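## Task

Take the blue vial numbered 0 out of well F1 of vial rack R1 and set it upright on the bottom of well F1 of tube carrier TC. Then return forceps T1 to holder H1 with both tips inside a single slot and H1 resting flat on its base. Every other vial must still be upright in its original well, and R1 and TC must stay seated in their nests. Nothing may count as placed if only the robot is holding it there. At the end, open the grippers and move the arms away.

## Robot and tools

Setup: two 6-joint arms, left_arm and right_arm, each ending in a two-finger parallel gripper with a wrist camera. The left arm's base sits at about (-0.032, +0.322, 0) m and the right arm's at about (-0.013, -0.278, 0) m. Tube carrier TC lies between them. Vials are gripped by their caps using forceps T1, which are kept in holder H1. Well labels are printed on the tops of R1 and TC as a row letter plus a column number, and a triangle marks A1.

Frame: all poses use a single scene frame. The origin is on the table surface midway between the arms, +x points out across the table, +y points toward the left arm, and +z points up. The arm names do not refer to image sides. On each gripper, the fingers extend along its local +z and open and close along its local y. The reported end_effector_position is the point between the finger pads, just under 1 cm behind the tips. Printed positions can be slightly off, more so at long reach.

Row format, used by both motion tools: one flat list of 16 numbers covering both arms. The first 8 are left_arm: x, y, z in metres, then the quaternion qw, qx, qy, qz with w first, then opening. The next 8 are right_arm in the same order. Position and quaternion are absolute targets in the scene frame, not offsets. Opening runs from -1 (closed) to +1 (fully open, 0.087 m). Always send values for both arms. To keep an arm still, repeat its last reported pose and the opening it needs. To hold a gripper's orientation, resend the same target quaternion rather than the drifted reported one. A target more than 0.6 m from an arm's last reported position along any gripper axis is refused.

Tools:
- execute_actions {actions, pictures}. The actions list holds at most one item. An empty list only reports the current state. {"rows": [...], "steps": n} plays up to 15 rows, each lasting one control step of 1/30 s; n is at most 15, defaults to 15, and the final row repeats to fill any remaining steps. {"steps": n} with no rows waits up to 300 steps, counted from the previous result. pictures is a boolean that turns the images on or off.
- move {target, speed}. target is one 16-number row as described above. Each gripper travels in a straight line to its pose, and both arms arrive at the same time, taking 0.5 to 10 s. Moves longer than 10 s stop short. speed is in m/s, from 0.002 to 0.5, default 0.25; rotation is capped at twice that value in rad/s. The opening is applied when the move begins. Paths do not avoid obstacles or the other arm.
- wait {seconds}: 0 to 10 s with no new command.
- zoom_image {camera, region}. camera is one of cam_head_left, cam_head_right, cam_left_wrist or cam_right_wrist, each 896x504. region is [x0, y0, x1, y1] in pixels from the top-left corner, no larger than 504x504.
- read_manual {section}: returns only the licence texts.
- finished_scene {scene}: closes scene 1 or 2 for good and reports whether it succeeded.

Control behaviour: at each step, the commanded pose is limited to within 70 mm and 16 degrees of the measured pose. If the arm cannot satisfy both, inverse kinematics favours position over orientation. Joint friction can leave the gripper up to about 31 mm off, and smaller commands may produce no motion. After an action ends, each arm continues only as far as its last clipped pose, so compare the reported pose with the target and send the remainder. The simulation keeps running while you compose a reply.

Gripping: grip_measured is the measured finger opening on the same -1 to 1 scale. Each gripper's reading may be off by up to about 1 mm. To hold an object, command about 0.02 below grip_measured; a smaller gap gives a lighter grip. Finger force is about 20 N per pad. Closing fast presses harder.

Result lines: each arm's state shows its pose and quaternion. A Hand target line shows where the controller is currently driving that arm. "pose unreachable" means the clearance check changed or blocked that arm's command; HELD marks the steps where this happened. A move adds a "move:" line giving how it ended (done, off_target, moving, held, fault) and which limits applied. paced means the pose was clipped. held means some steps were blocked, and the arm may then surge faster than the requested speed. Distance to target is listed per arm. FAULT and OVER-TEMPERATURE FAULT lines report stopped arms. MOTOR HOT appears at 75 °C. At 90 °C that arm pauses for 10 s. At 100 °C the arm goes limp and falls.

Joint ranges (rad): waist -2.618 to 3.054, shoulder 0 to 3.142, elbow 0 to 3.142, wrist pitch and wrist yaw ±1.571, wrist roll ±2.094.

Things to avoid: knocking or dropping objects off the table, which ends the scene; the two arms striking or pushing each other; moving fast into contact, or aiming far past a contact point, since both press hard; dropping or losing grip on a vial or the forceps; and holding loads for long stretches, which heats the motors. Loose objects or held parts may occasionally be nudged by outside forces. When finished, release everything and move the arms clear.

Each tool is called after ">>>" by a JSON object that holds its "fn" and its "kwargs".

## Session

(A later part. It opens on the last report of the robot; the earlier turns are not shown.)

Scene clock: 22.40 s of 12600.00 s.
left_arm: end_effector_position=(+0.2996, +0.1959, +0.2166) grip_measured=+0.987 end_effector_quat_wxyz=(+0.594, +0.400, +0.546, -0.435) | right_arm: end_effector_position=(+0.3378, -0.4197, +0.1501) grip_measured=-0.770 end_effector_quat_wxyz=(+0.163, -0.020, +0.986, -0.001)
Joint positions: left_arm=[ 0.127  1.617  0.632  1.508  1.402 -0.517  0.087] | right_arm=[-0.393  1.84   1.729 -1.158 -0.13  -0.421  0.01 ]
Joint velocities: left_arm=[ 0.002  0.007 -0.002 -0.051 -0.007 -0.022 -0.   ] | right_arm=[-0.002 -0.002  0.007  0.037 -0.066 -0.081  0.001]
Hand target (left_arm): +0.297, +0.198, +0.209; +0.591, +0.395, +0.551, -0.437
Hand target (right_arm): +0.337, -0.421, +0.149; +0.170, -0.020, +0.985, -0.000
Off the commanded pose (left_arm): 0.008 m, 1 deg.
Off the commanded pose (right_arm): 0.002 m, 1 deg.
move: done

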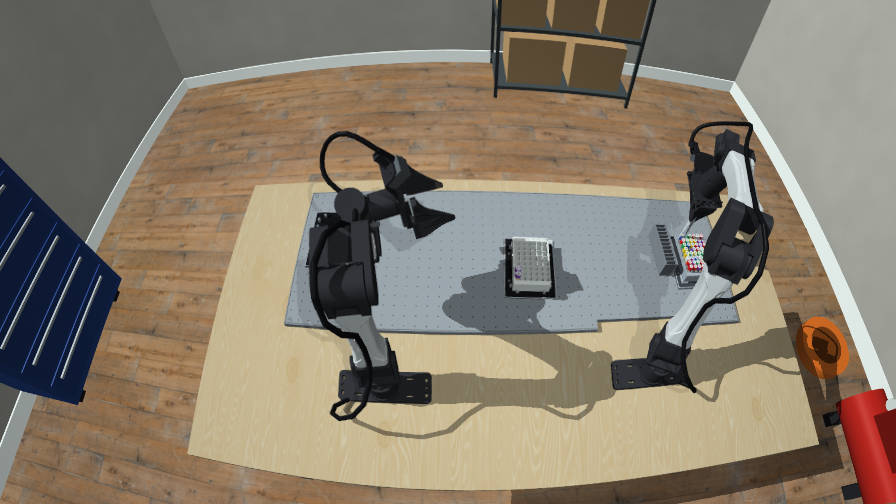

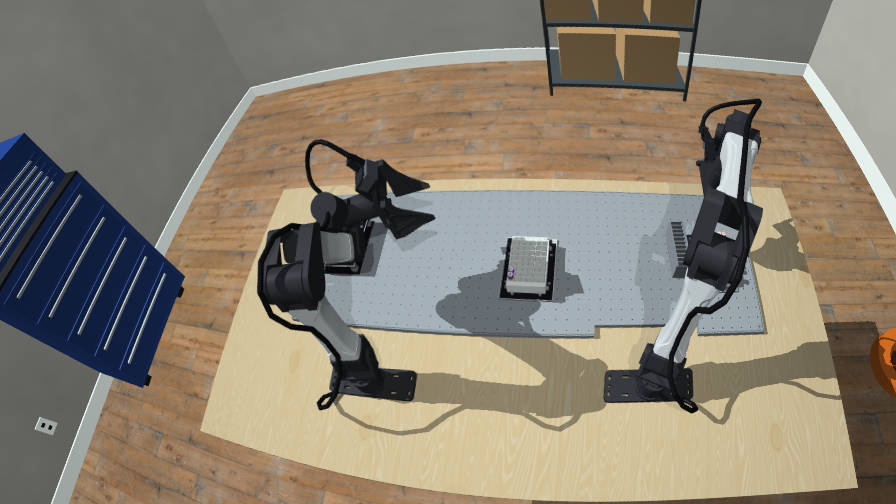

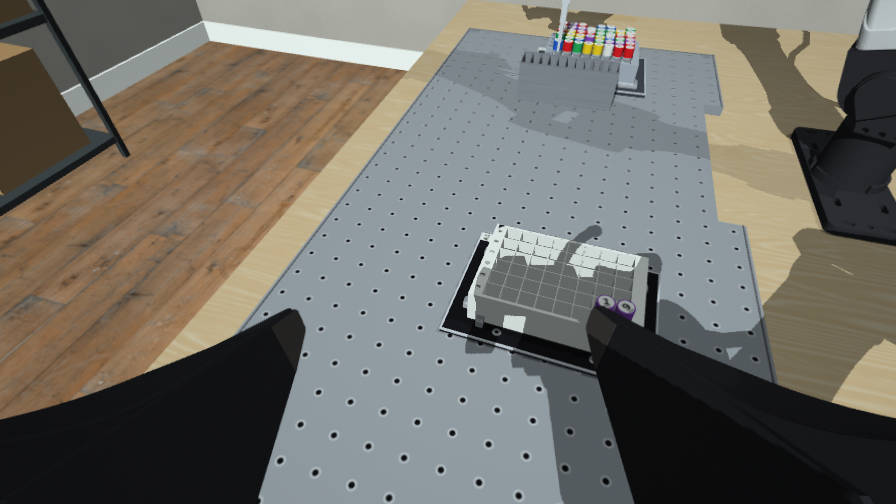

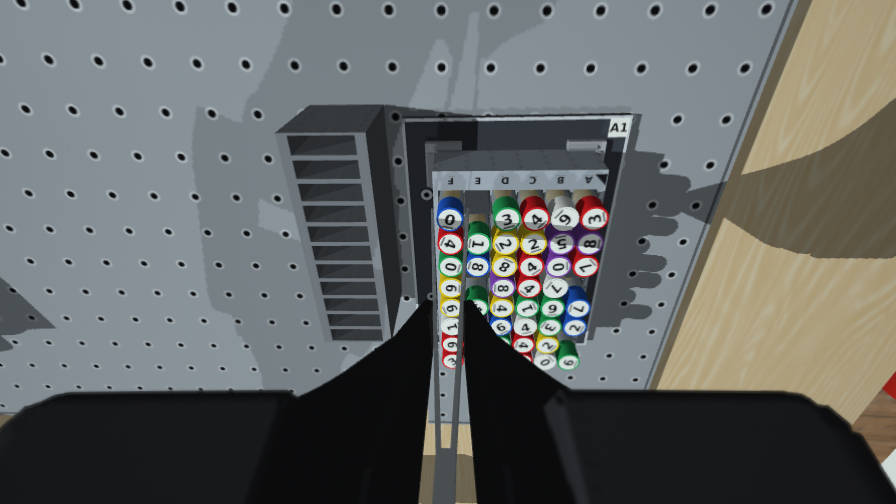

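>>> {"fn": "execute_actions", "kwargs": {"actions": [{"rows":[[0.2974,0.1986,0.2094,0.591,0.395,0.551,-0.438,1,0.338,-0.421,0.149,0.172,-0.02,0.985,0,-0.77],[0.2974,0.1986,0.2094,0.591,0.395,0.551,-0.438,1,0.338,-0.421,0.149,0.172,-0.02,0.985,0,-0.78],[0.2974,0.1986,0.2094,0.591,0.395,0.551,-0.438,1,0.338,-0.421,0.149,0.172,-0.02,0.985,0,-0.79],[0.2974,0.1986,0.2094,0.591,0.395,0.551,-0.438,1,0.338,-0.421,0.149,0.172,-0.02,0.985,0,-0.80],[0.2974,0.1986,0.2094,0.591,0.395,0.551,-0.438,1,0.338,-0.421,0.149,0.172,-0.02,0.985,0,-0.81],[0.2974,0.1986,0.2094,0.591,0.395,0.551,-0.438,1,0.338,-0.421,0.149,0.172,-0.02,0.985,0,-0.825],[0.2974,0.1986,0.2094,0.591,0.395,0.551,-0.438,1,0.338,-0.421,0.149,0.172,-0.02,0.985,0,-0.84],[0.2974,0.1986,0.2094,0.591,0.395,0.551,-0.438,1,0.338,-0.421,0.149,0.172,-0.02,0.985,0,-0.85]]}], "pictures": false}}

>>> {"fn": "move", "kwargs": {"target": [0.2974,0.1986,0.2094,0.591,0.395,0.551,-0.438,1,0.343,-0.422,0.215,0.172,-0.02,0.985,0,-0.85], "speed": 0.035}}

Scene clock: 24.77 s of 12600.00 s.
left_arm: end_effector_position=(+0.2996, +0.1959, +0.2166) grip_measured=+0.987 end_effector_quat_wxyz=(+0.594, +0.400, +0.546, -0.435) | right_arm: end_effector_position=(+0.3393, -0.4203, +0.1503) grip_measured=-0.837 end_effector_quat_wxyz=(+0.166, -0.020, +0.986, -0.002)
Joint positions: left_arm=[ 0.127  1.617  0.632  1.508  1.402 -0.517  0.087] | right_arm=[-0.393  1.84   1.729 -1.152 -0.13  -0.421  0.007]
Joint velocities: left_arm=[-0.012  0.012 -0.012  0.081  0.022  0.022 -0.   ] | right_arm=[-0.002 -0.007 -0.002  0.095  0.007  0.051 -0.001]
Hand target (left_arm): +0.297, +0.198, +0.209; +0.591, +0.395, +0.551, -0.437
Hand target (right_arm): +0.338, -0.421, +0.149; +0.172, -0.020, +0.985, -0.000
Off the commanded pose (left_arm): 0.008 m, 1 deg.
Off the commanded pose (right_arm): 0.002 m, 1 deg.
Steps of this call (steps 1 to 56: nothing new was sent; steps 57 to 71: all 15 steps of this action). Readings (end_effector_position):
57: left_arm (+0.2996, +0.1959, +0.2166) | right_arm (+0.3385, -0.4200, +0.1502)
58: left_arm (+0.2996, +0.1959, +0.2166) | right_arm (+0.3387, -0.4201, +0.1502)
60: left_arm (+0.2996, +0.1959, +0.2166) | right_arm (+0.3390, -0.4202, +0.1503)
64: left_arm (+0.2996, +0.1959, +0.2166) | right_arm (+0.3393, -0.4203, +0.1503)
71: the state above

Scene clock: 27.33 s of 12600.00 s.
left_arm: end_effector_position=(+0.2996, +0.1959, +0.2166) grip_measured=+0.987 end_effector_quat_wxyz=(+0.594, +0.400, +0.546, -0.435) | right_arm: end_effector_position=(+0.3401, -0.4206, +0.2117) grip_measured=-0.837 end_effector_quat_wxyz=(+0.169, -0.021, +0.985, -0.003)
Joint positions: left_arm=[ 0.127  1.617  0.632  1.508  1.402 -0.517  0.087] | right_arm=[-0.393  1.909  2.072 -1.419 -0.13  -0.421  0.007]
Joint velocities: left_arm=[-0.002  0.012 -0.007 -0.051 -0.051 -0.037 -0.   ] | right_arm=[ 0.007  0.012  0.022 -0.022 -0.037 -0.081 -0.002]
Hand target (left_arm): +0.297, +0.198, +0.209; +0.591, +0.395, +0.551, -0.437
Hand target (right_arm): +0.342, -0.422, +0.215; +0.172, -0.020, +0.985, -0.000
Off the commanded pose (left_arm): 0.008 m, 1 deg.
Off the commanded pose (right_arm): 0.005 m, 1 deg.
move: done

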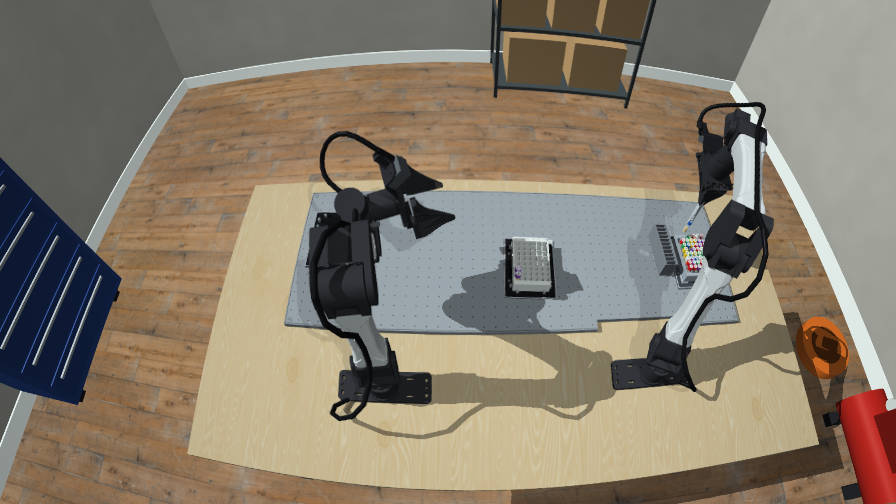

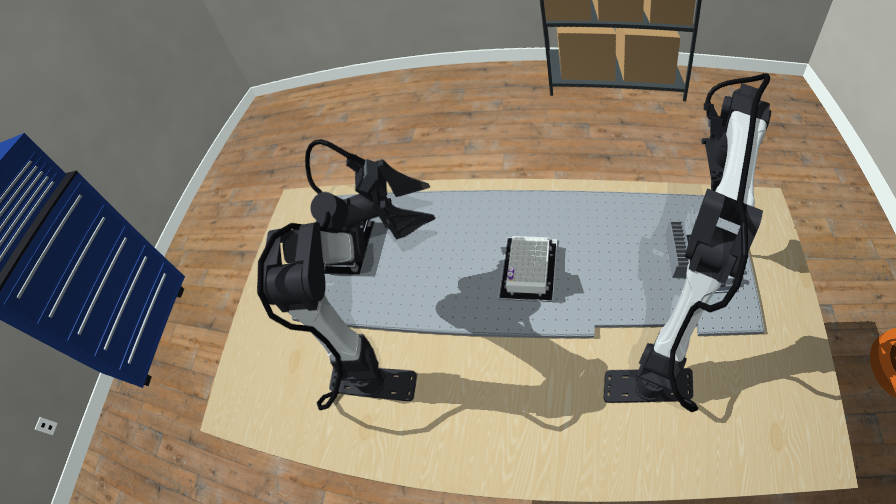

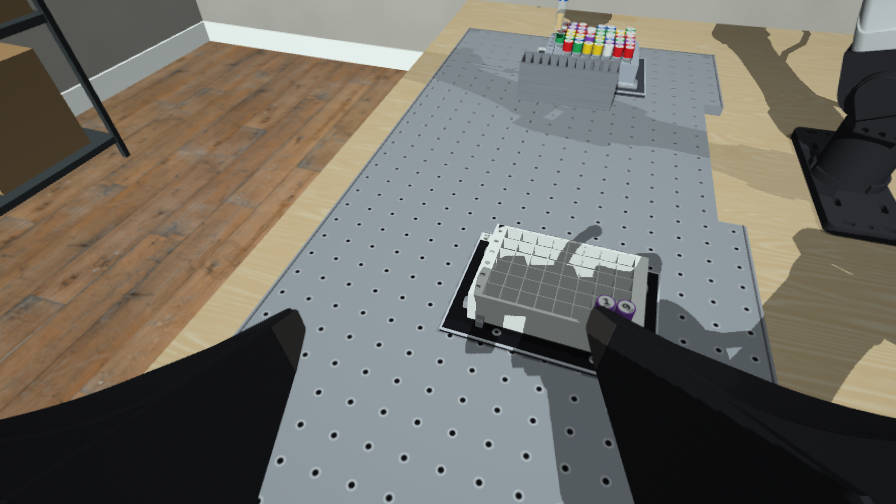

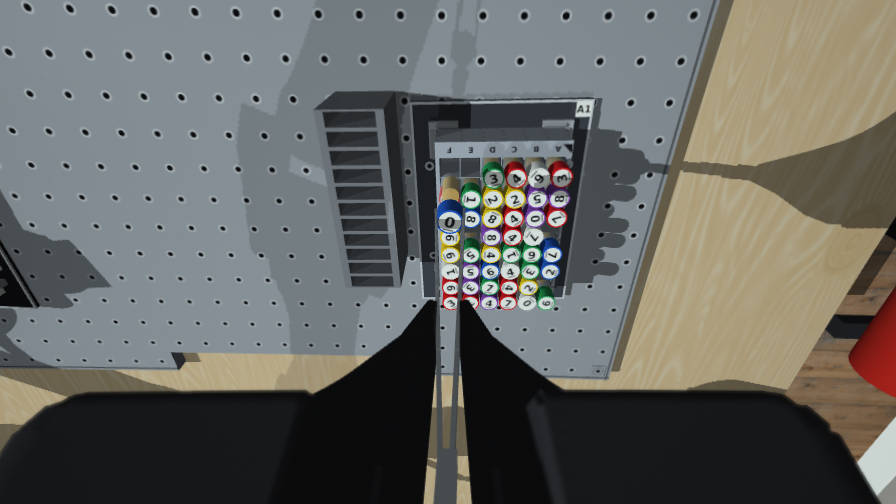

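>>> {"fn": "move", "kwargs": {"target": [0.2974,0.1986,0.2094,0.591,0.395,0.551,-0.438,1,0.315,0.015,0.205,0.164,-0.171,0.971,0.029,-0.85], "speed": 0.15}}

>>> {"fn": "move", "kwargs": {"target": [0.2974,0.1986,0.2094,0.591,0.395,0.551,-0.438,1,0.315,0.015,0.192,0.164,-0.171,0.971,0.029,-0.85], "speed": 0.02}}

>>> {"fn": "zoom_image", "kwargs": {"camera": "cam_right_wrist", "region": [350,100,550,260]}}

Scene clock: 31.97 s of 12600.00 s.
left_arm: end_effector_position=(+0.2996, +0.1959, +0.2166) grip_measured=+0.987 end_effector_quat_wxyz=(+0.594, +0.400, +0.546, -0.435) | right_arm: end_effector_position=(+0.3093, +0.0177, +0.2035) grip_measured=-0.837 end_effector_quat_wxyz=(+0.168, -0.172, +0.970, +0.047)
Joint positions: left_arm=[ 0.127  1.617  0.632  1.508  1.402 -0.517  0.087] | right_arm=[ 0.755  2.179  2.444 -1.501  0.102  0.38   0.007]
Joint velocities: left_arm=[-0.012 -0.017 -0.002  0.022  0.081  0.037 -0.001] | right_arm=[-0.002 -0.007 -0.007 -0.022 -0.007  0.037 -0.   ]
Hand target (left_arm): +0.297, +0.198, +0.209; +0.591, +0.395, +0.551, -0.437
Hand target (right_arm): +0.310, +0.018, +0.205; +0.171, -0.169, +0.970, +0.043
Off the commanded pose (left_arm): 0.008 m, 1 deg.
Off the commanded pose (right_arm): 0.006 m, 2 deg.
move: done

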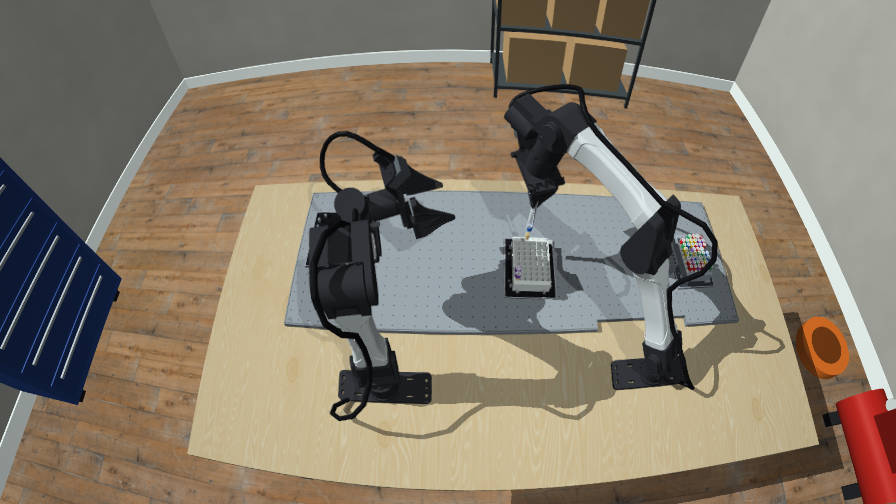

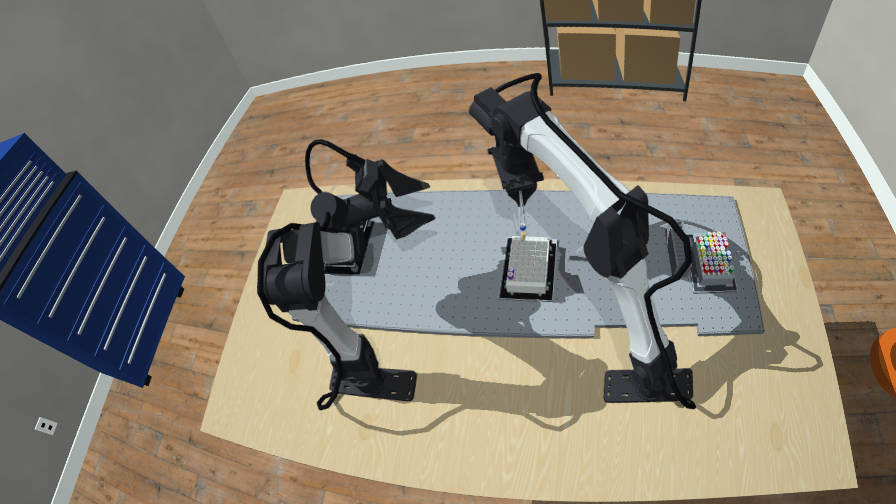

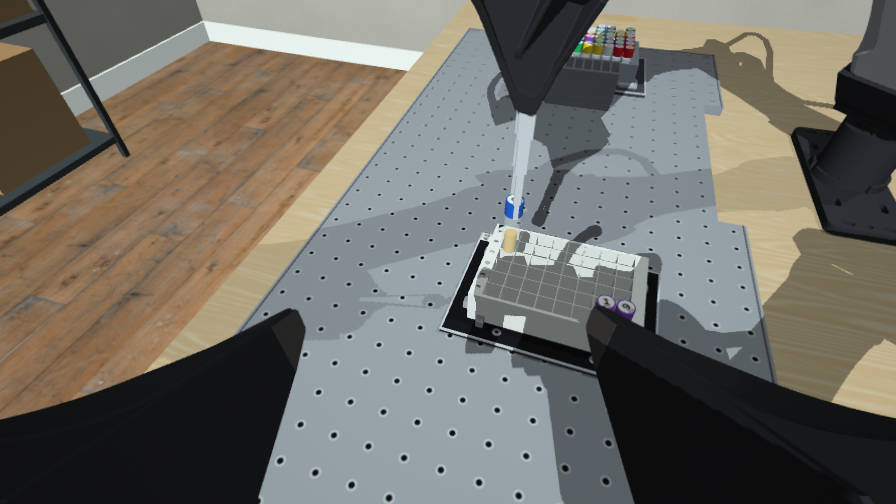

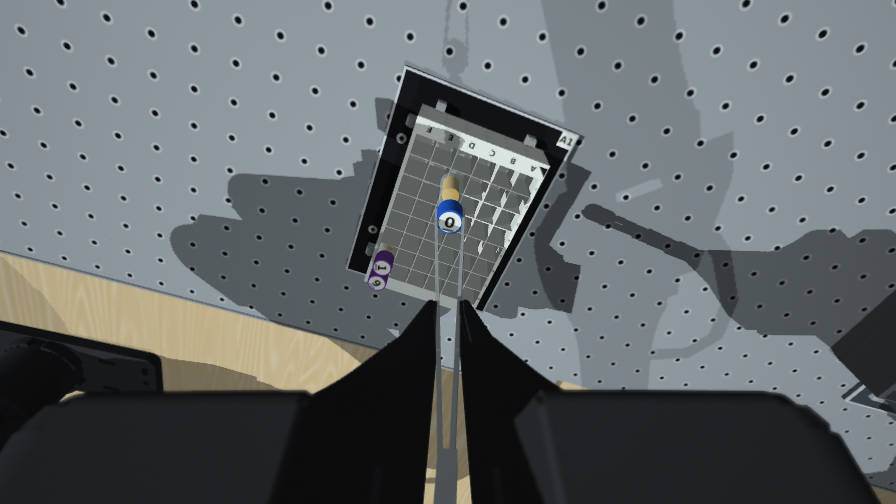

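Scene clock: 33.20 s of 12600.00 s.
left_arm: end_effector_position=(+0.2996, +0.1959, +0.2166) grip_measured=+0.987 end_effector_quat_wxyz=(+0.594, +0.400, +0.546, -0.435) | right_arm: end_effector_position=(+0.3119, +0.0170, +0.1962) grip_measured=-0.837 end_effector_quat_wxyz=(+0.164, -0.171, +0.971, +0.037)
Joint positions: left_arm=[ 0.127  1.617  0.632  1.508  1.402 -0.517  0.087] | right_arm=[ 0.755  2.196  2.444 -1.501  0.115  0.38   0.007]
Joint velocities: left_arm=[ 0.002  0.007 -0.012 -0.022 -0.007  0.037  0.001] | right_arm=[-0.017 -0.002 -0.012 -0.051 -0.007  0.022 -0.   ]
Hand target (left_arm): +0.297, +0.198, +0.209; +0.591, +0.395, +0.551, -0.437
Hand target (right_arm): +0.315, +0.015, +0.192; +0.164, -0.171, +0.971, +0.029
Off the commanded pose (left_arm): 0.008 m, 1 deg.
Off the commanded pose (right_arm): 0.006 m, 1 deg.
move: done

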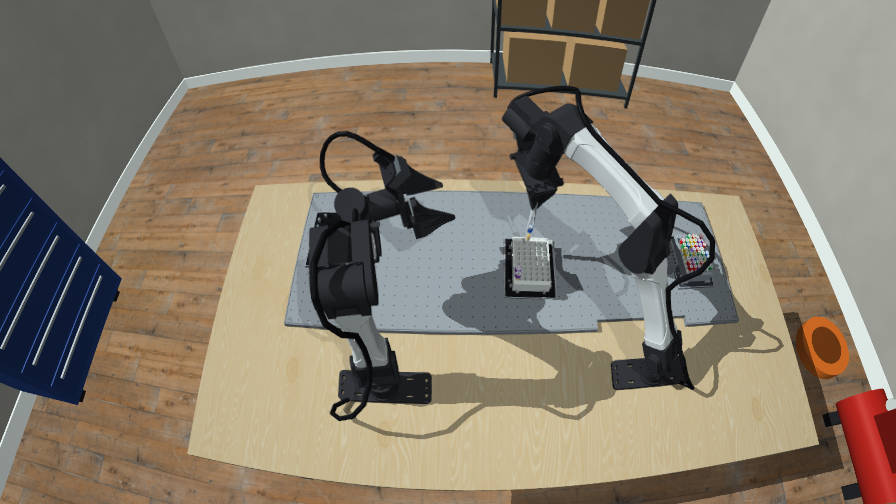

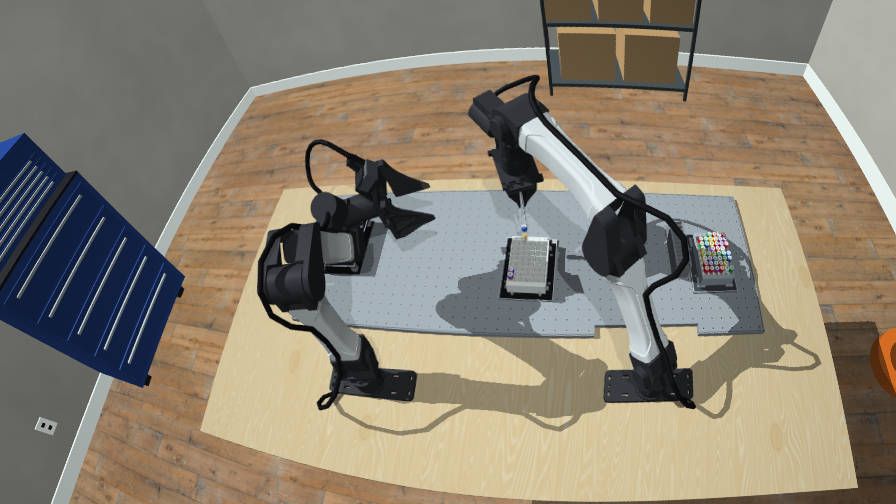

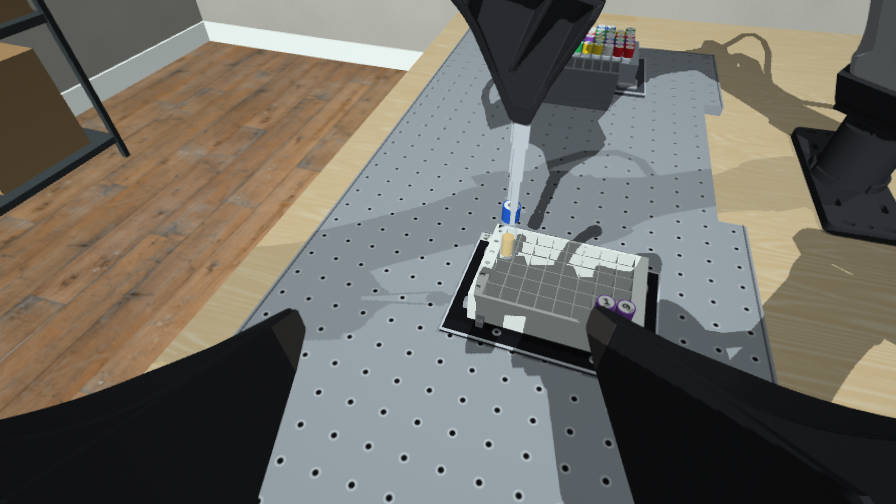

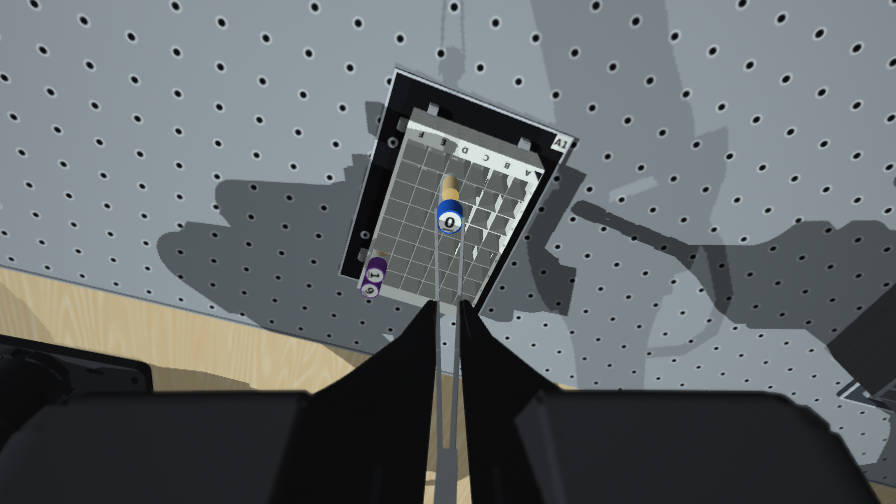

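Region (350, 100, 550, 260) of cam_right_wrist's 896x504 image, scaled by 2.520, with more detail than that image has; it fills the top 403 rows of this view, and the rest is white.

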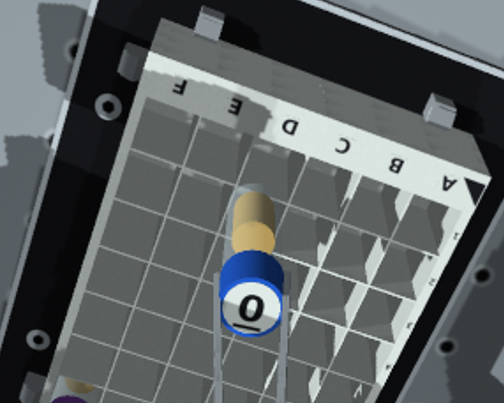

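>>> {"fn": "move", "kwargs": {"target": [0.2974,0.1986,0.2094,0.591,0.395,0.551,-0.438,1,0.316,0.043,0.19,0.154,-0.361,0.917,0.061,-0.85], "speed": 0.1}}

>>> {"fn": "move", "kwargs": {"target": [0.2974,0.1986,0.2094,0.591,0.395,0.551,-0.438,1,0.316,0.043,0.186,0.154,-0.361,0.917,0.061,-0.85], "speed": 0.02}}

>>> {"fn": "zoom_image", "kwargs": {"camera": "cam_right_wrist", "region": [390,130,510,240]}}

>>> {"fn": "zoom_image", "kwargs": {"camera": "cam_left_wrist", "region": [440,210,560,330]}}

Scene clock: 37.33 s of 12600.00 s.
left_arm: end_effector_position=(+0.2996, +0.1959, +0.2166) grip_measured=+0.987 end_effector_quat_wxyz=(+0.594, +0.400, +0.546, -0.435) | right_arm: end_effector_position=(+0.3204, +0.0381, +0.1878) grip_measured=-0.837 end_effector_quat_wxyz=(+0.158, -0.350, +0.921, +0.056)
Joint positions: left_arm=[ 0.127  1.617  0.632  1.508  1.402 -0.517  0.087] | right_arm=[ 0.77   2.327  2.636 -1.543  0.02   0.033  0.007]
Joint velocities: left_arm=[-0.012 -0.017 -0.012 -0.066 -0.007  0.037 -0.001] | right_arm=[-0.002  0.002  0.017  0.037  0.037 -0.022  0.   ]
Hand target (left_arm): +0.297, +0.198, +0.209; +0.591, +0.395, +0.551, -0.437
Hand target (right_arm): +0.316, +0.043, +0.190; +0.156, -0.361, +0.917, +0.062
Off the commanded pose (left_arm): 0.008 m, 1 deg.
Off the commanded pose (right_arm): 0.007 m, 2 deg.
joint sent to its limit (right arm) — the command would take joint 4 (wrist pitch) past its lower limit, so that joint was sent only as far as its limit.
move: done

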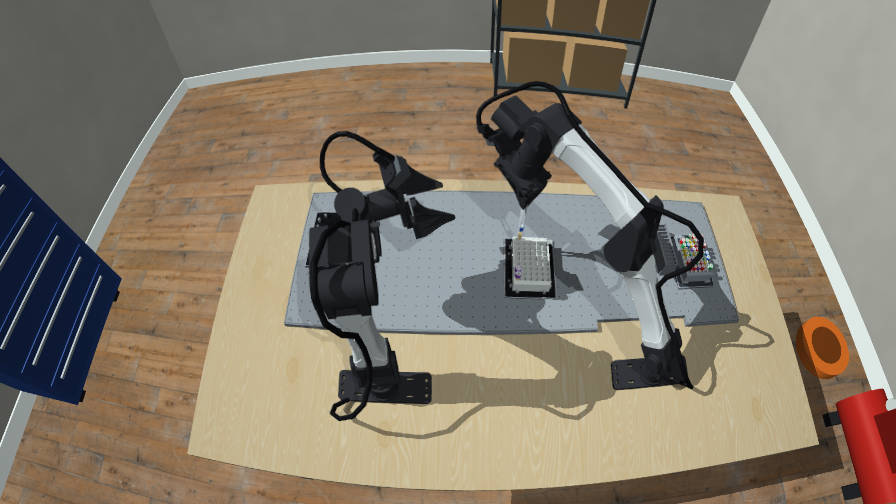

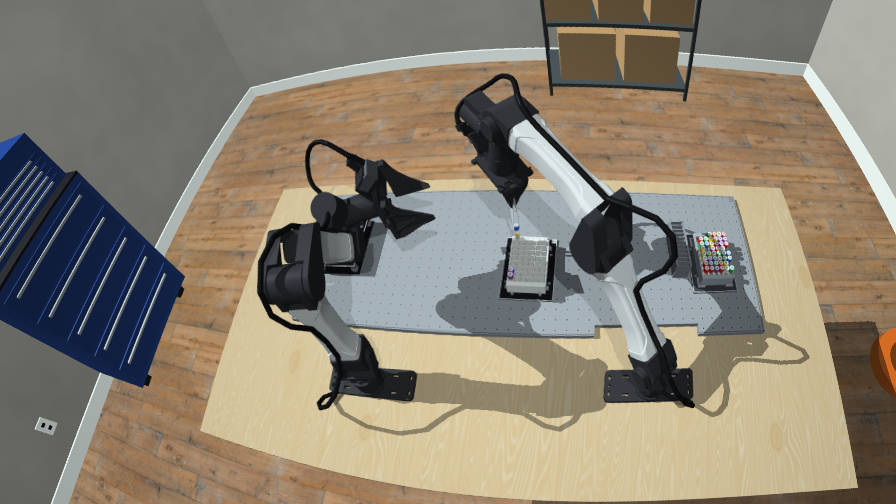

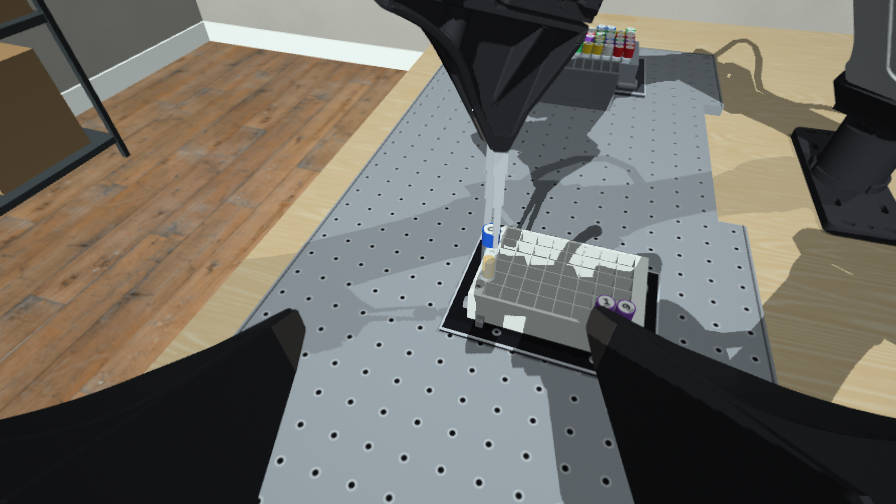

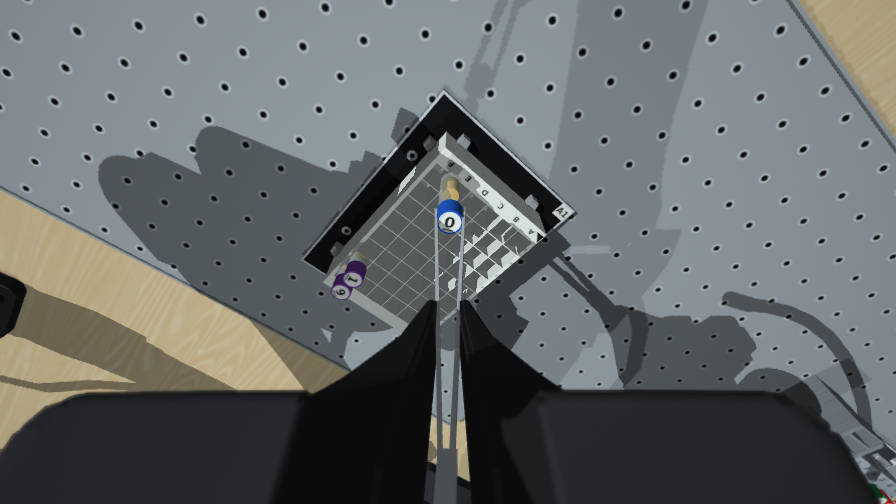

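Scene clock: 38.20 s of 12600.00 s.
left_arm: end_effector_position=(+0.2996, +0.1959, +0.2166) grip_measured=+0.987 end_effector_quat_wxyz=(+0.594, +0.400, +0.546, -0.435) | right_arm: end_effector_position=(+0.3203, +0.0380, +0.1878) grip_measured=-0.837 end_effector_quat_wxyz=(+0.158, -0.352, +0.921, +0.056)
Joint positions: left_arm=[ 0.127  1.617  0.632  1.508  1.402 -0.517  0.087] | right_arm=[ 0.77   2.327  2.636 -1.544  0.019  0.03   0.007]
Joint velocities: left_arm=[-0.012  0.002  0.007 -0.022 -0.007 -0.051  0.001] | right_arm=[ 0.007  0.012 -0.012 -0.037  0.081 -0.022 -0.001]
Hand target (left_arm): +0.297, +0.198, +0.209; +0.591, +0.395, +0.551, -0.437
Hand target (right_arm): +0.316, +0.043, +0.186; +0.154, -0.361, +0.918, +0.061
Off the commanded pose (left_arm): 0.008 m, 1 deg.
Off the commanded pose (right_arm): 0.007 m, 1 deg.
move: done

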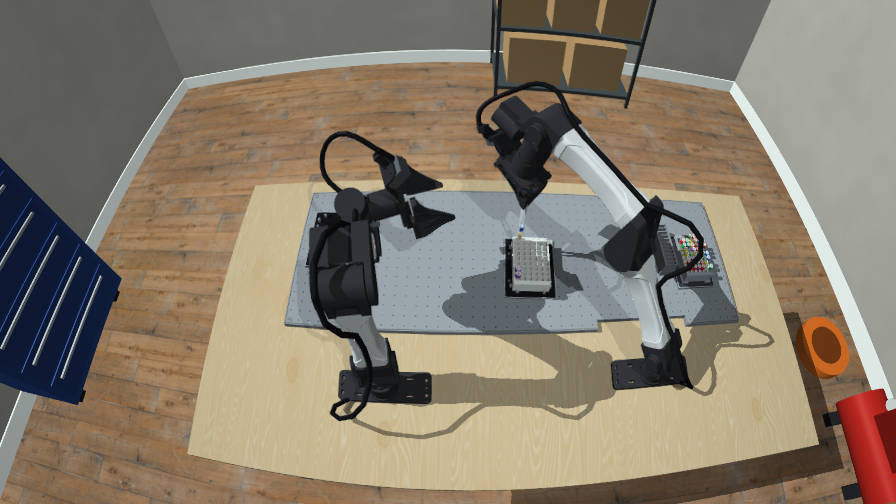

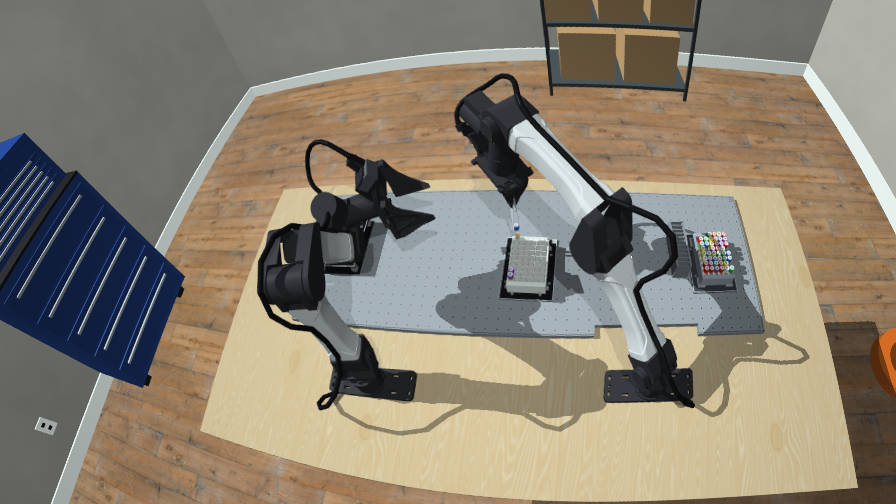

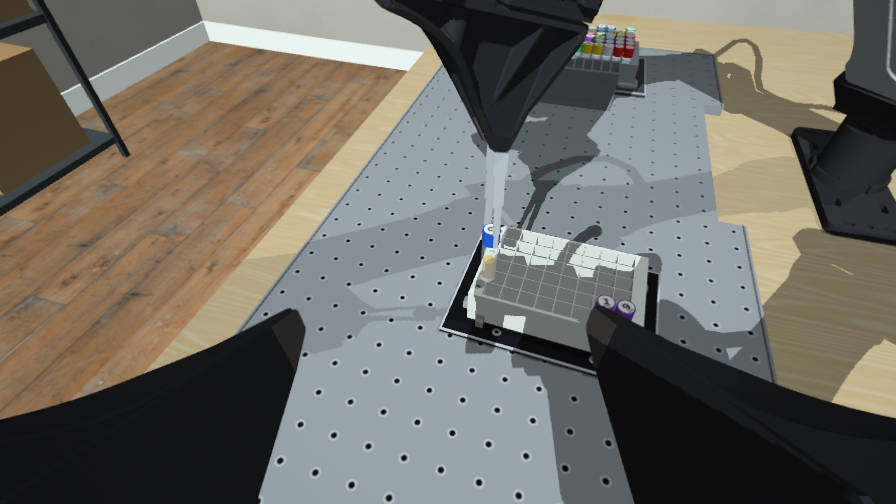

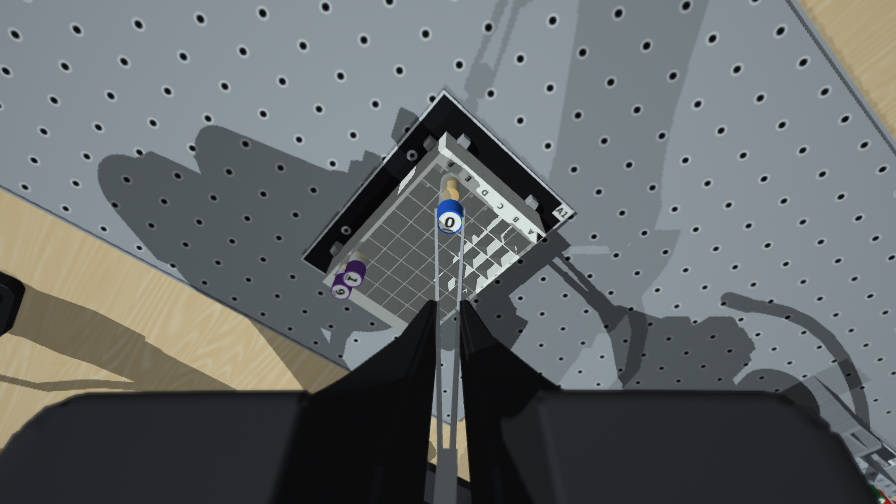

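Region (390, 130, 510, 240) of cam_right_wrist's 896x504 image, scaled by 4.200, with more detail than that image has; it fills the top 462 rows of this view, and the rest is white.

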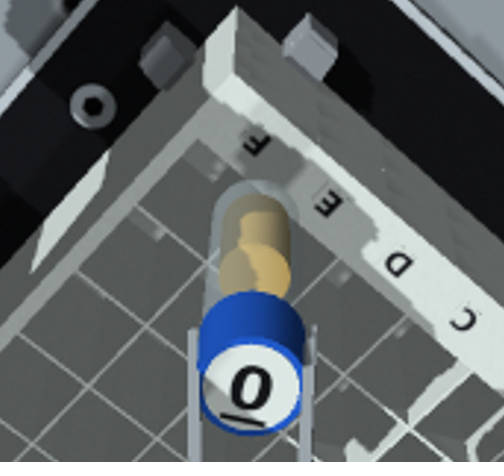

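Region (440, 210, 560, 330) of cam_left_wrist's 896x504 image, scaled by 4.200, with more detail than that image has.

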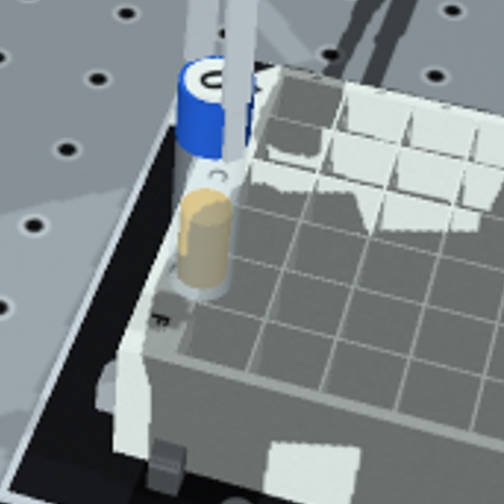

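>>> {"fn": "move", "kwargs": {"target": [0.2974,0.1986,0.2094,0.591,0.395,0.551,-0.438,1,0.3115,0.0475,0.186,0.154,-0.361,0.917,0.061,-0.85], "speed": 0.01}}

>>> {"fn": "zoom_image", "kwargs": {"camera": "cam_right_wrist", "region": [390,130,510,240]}}

>>> {"fn": "zoom_image", "kwargs": {"camera": "cam_left_wrist", "region": [440,210,560,330]}}

Scene clock: 40.73 s of 12600.00 s.
left_arm: end_effector_position=(+0.2996, +0.1959, +0.2166) grip_measured=+0.987 end_effector_quat_wxyz=(+0.594, +0.400, +0.546, -0.435) | right_arm: end_effector_position=(+0.3158, +0.0427, +0.1878) grip_measured=-0.837 end_effector_quat_wxyz=(+0.157, -0.359, +0.918, +0.057)
Joint positions: left_arm=[ 0.127  1.617  0.632  1.508  1.402 -0.517  0.087] | right_arm=[ 0.784  2.327  2.636 -1.544  0.018  0.029  0.007]
Joint velocities: left_arm=[ 0.002  0.002  0.007  0.051  0.022  0.051 -0.001] | right_arm=[-0.017 -0.002  0.017  0.095 -0.051 -0.037  0.001]
Hand target (left_arm): +0.297, +0.198, +0.209; +0.591, +0.395, +0.551, -0.437
Hand target (right_arm): +0.311, +0.048, +0.186; +0.154, -0.361, +0.918, +0.061
Off the commanded pose (left_arm): 0.008 m, 1 deg.
Off the commanded pose (right_arm): 0.007 m, 1 deg.
move: done

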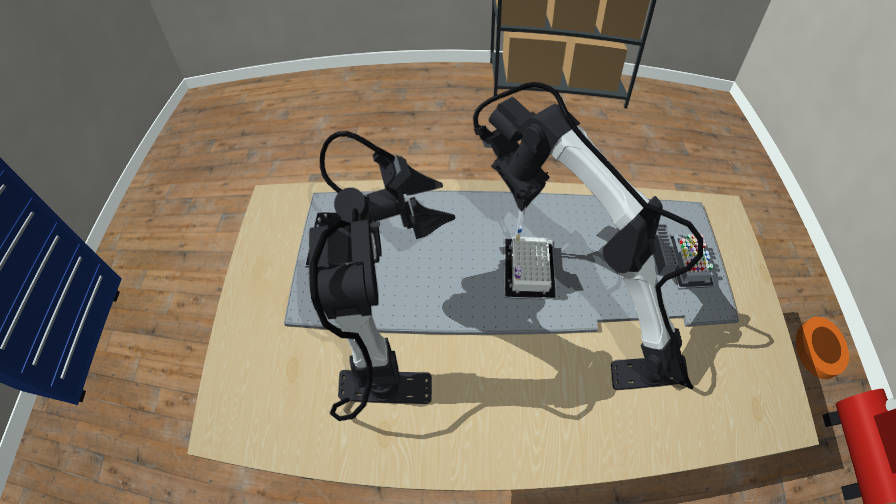

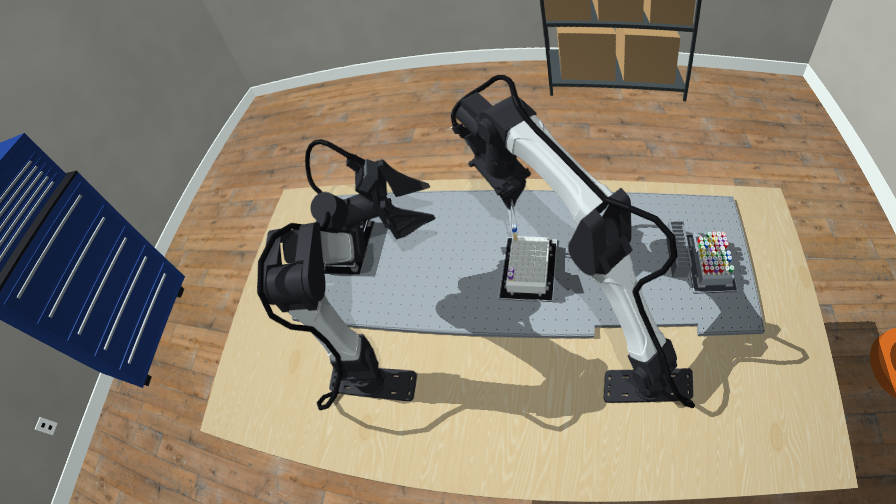

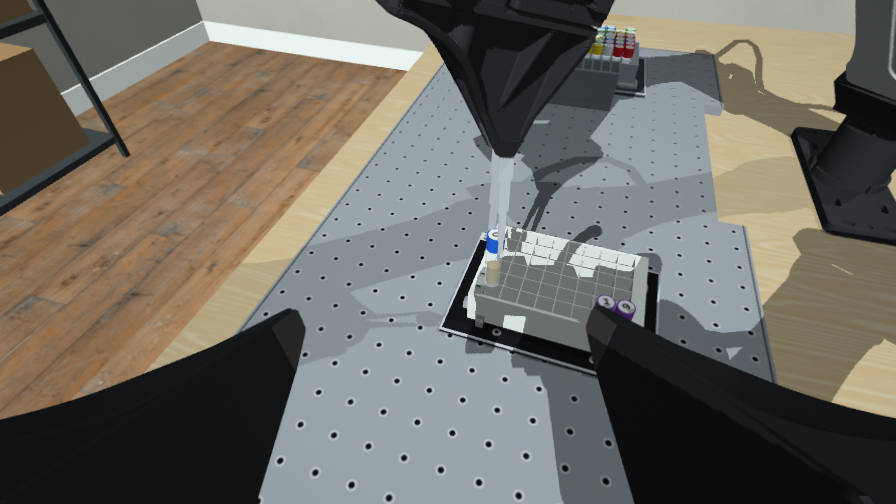

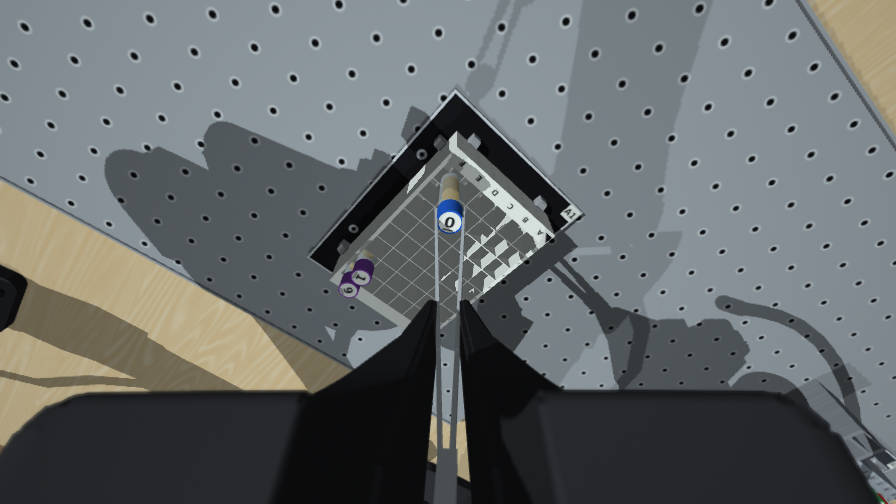

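Region (390, 130, 510, 240) of cam_right_wrist's 896x504 image, scaled by 4.200, with more detail than that image has; it fills the top 462 rows of this view, and the rest is white.

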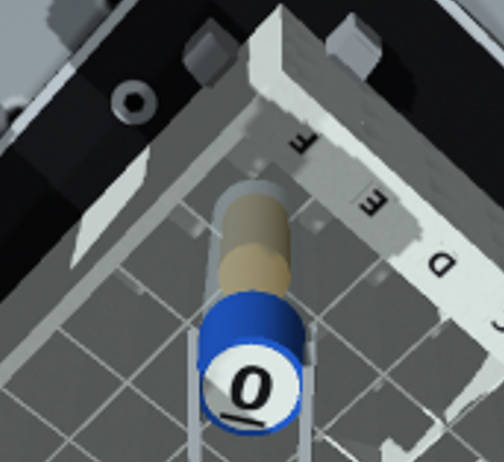

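Region (440, 210, 560, 330) of cam_left_wrist's 896x504 image, scaled by 4.200, with more detail than that image has.

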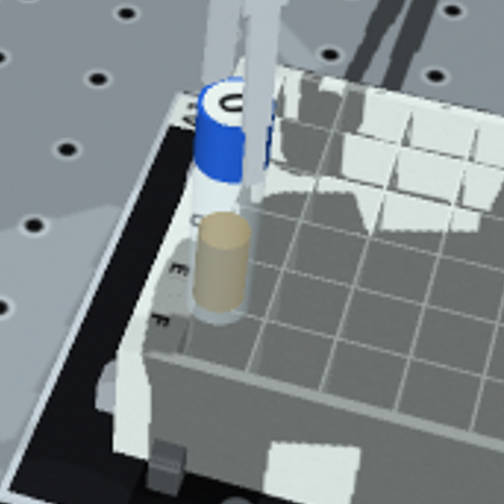

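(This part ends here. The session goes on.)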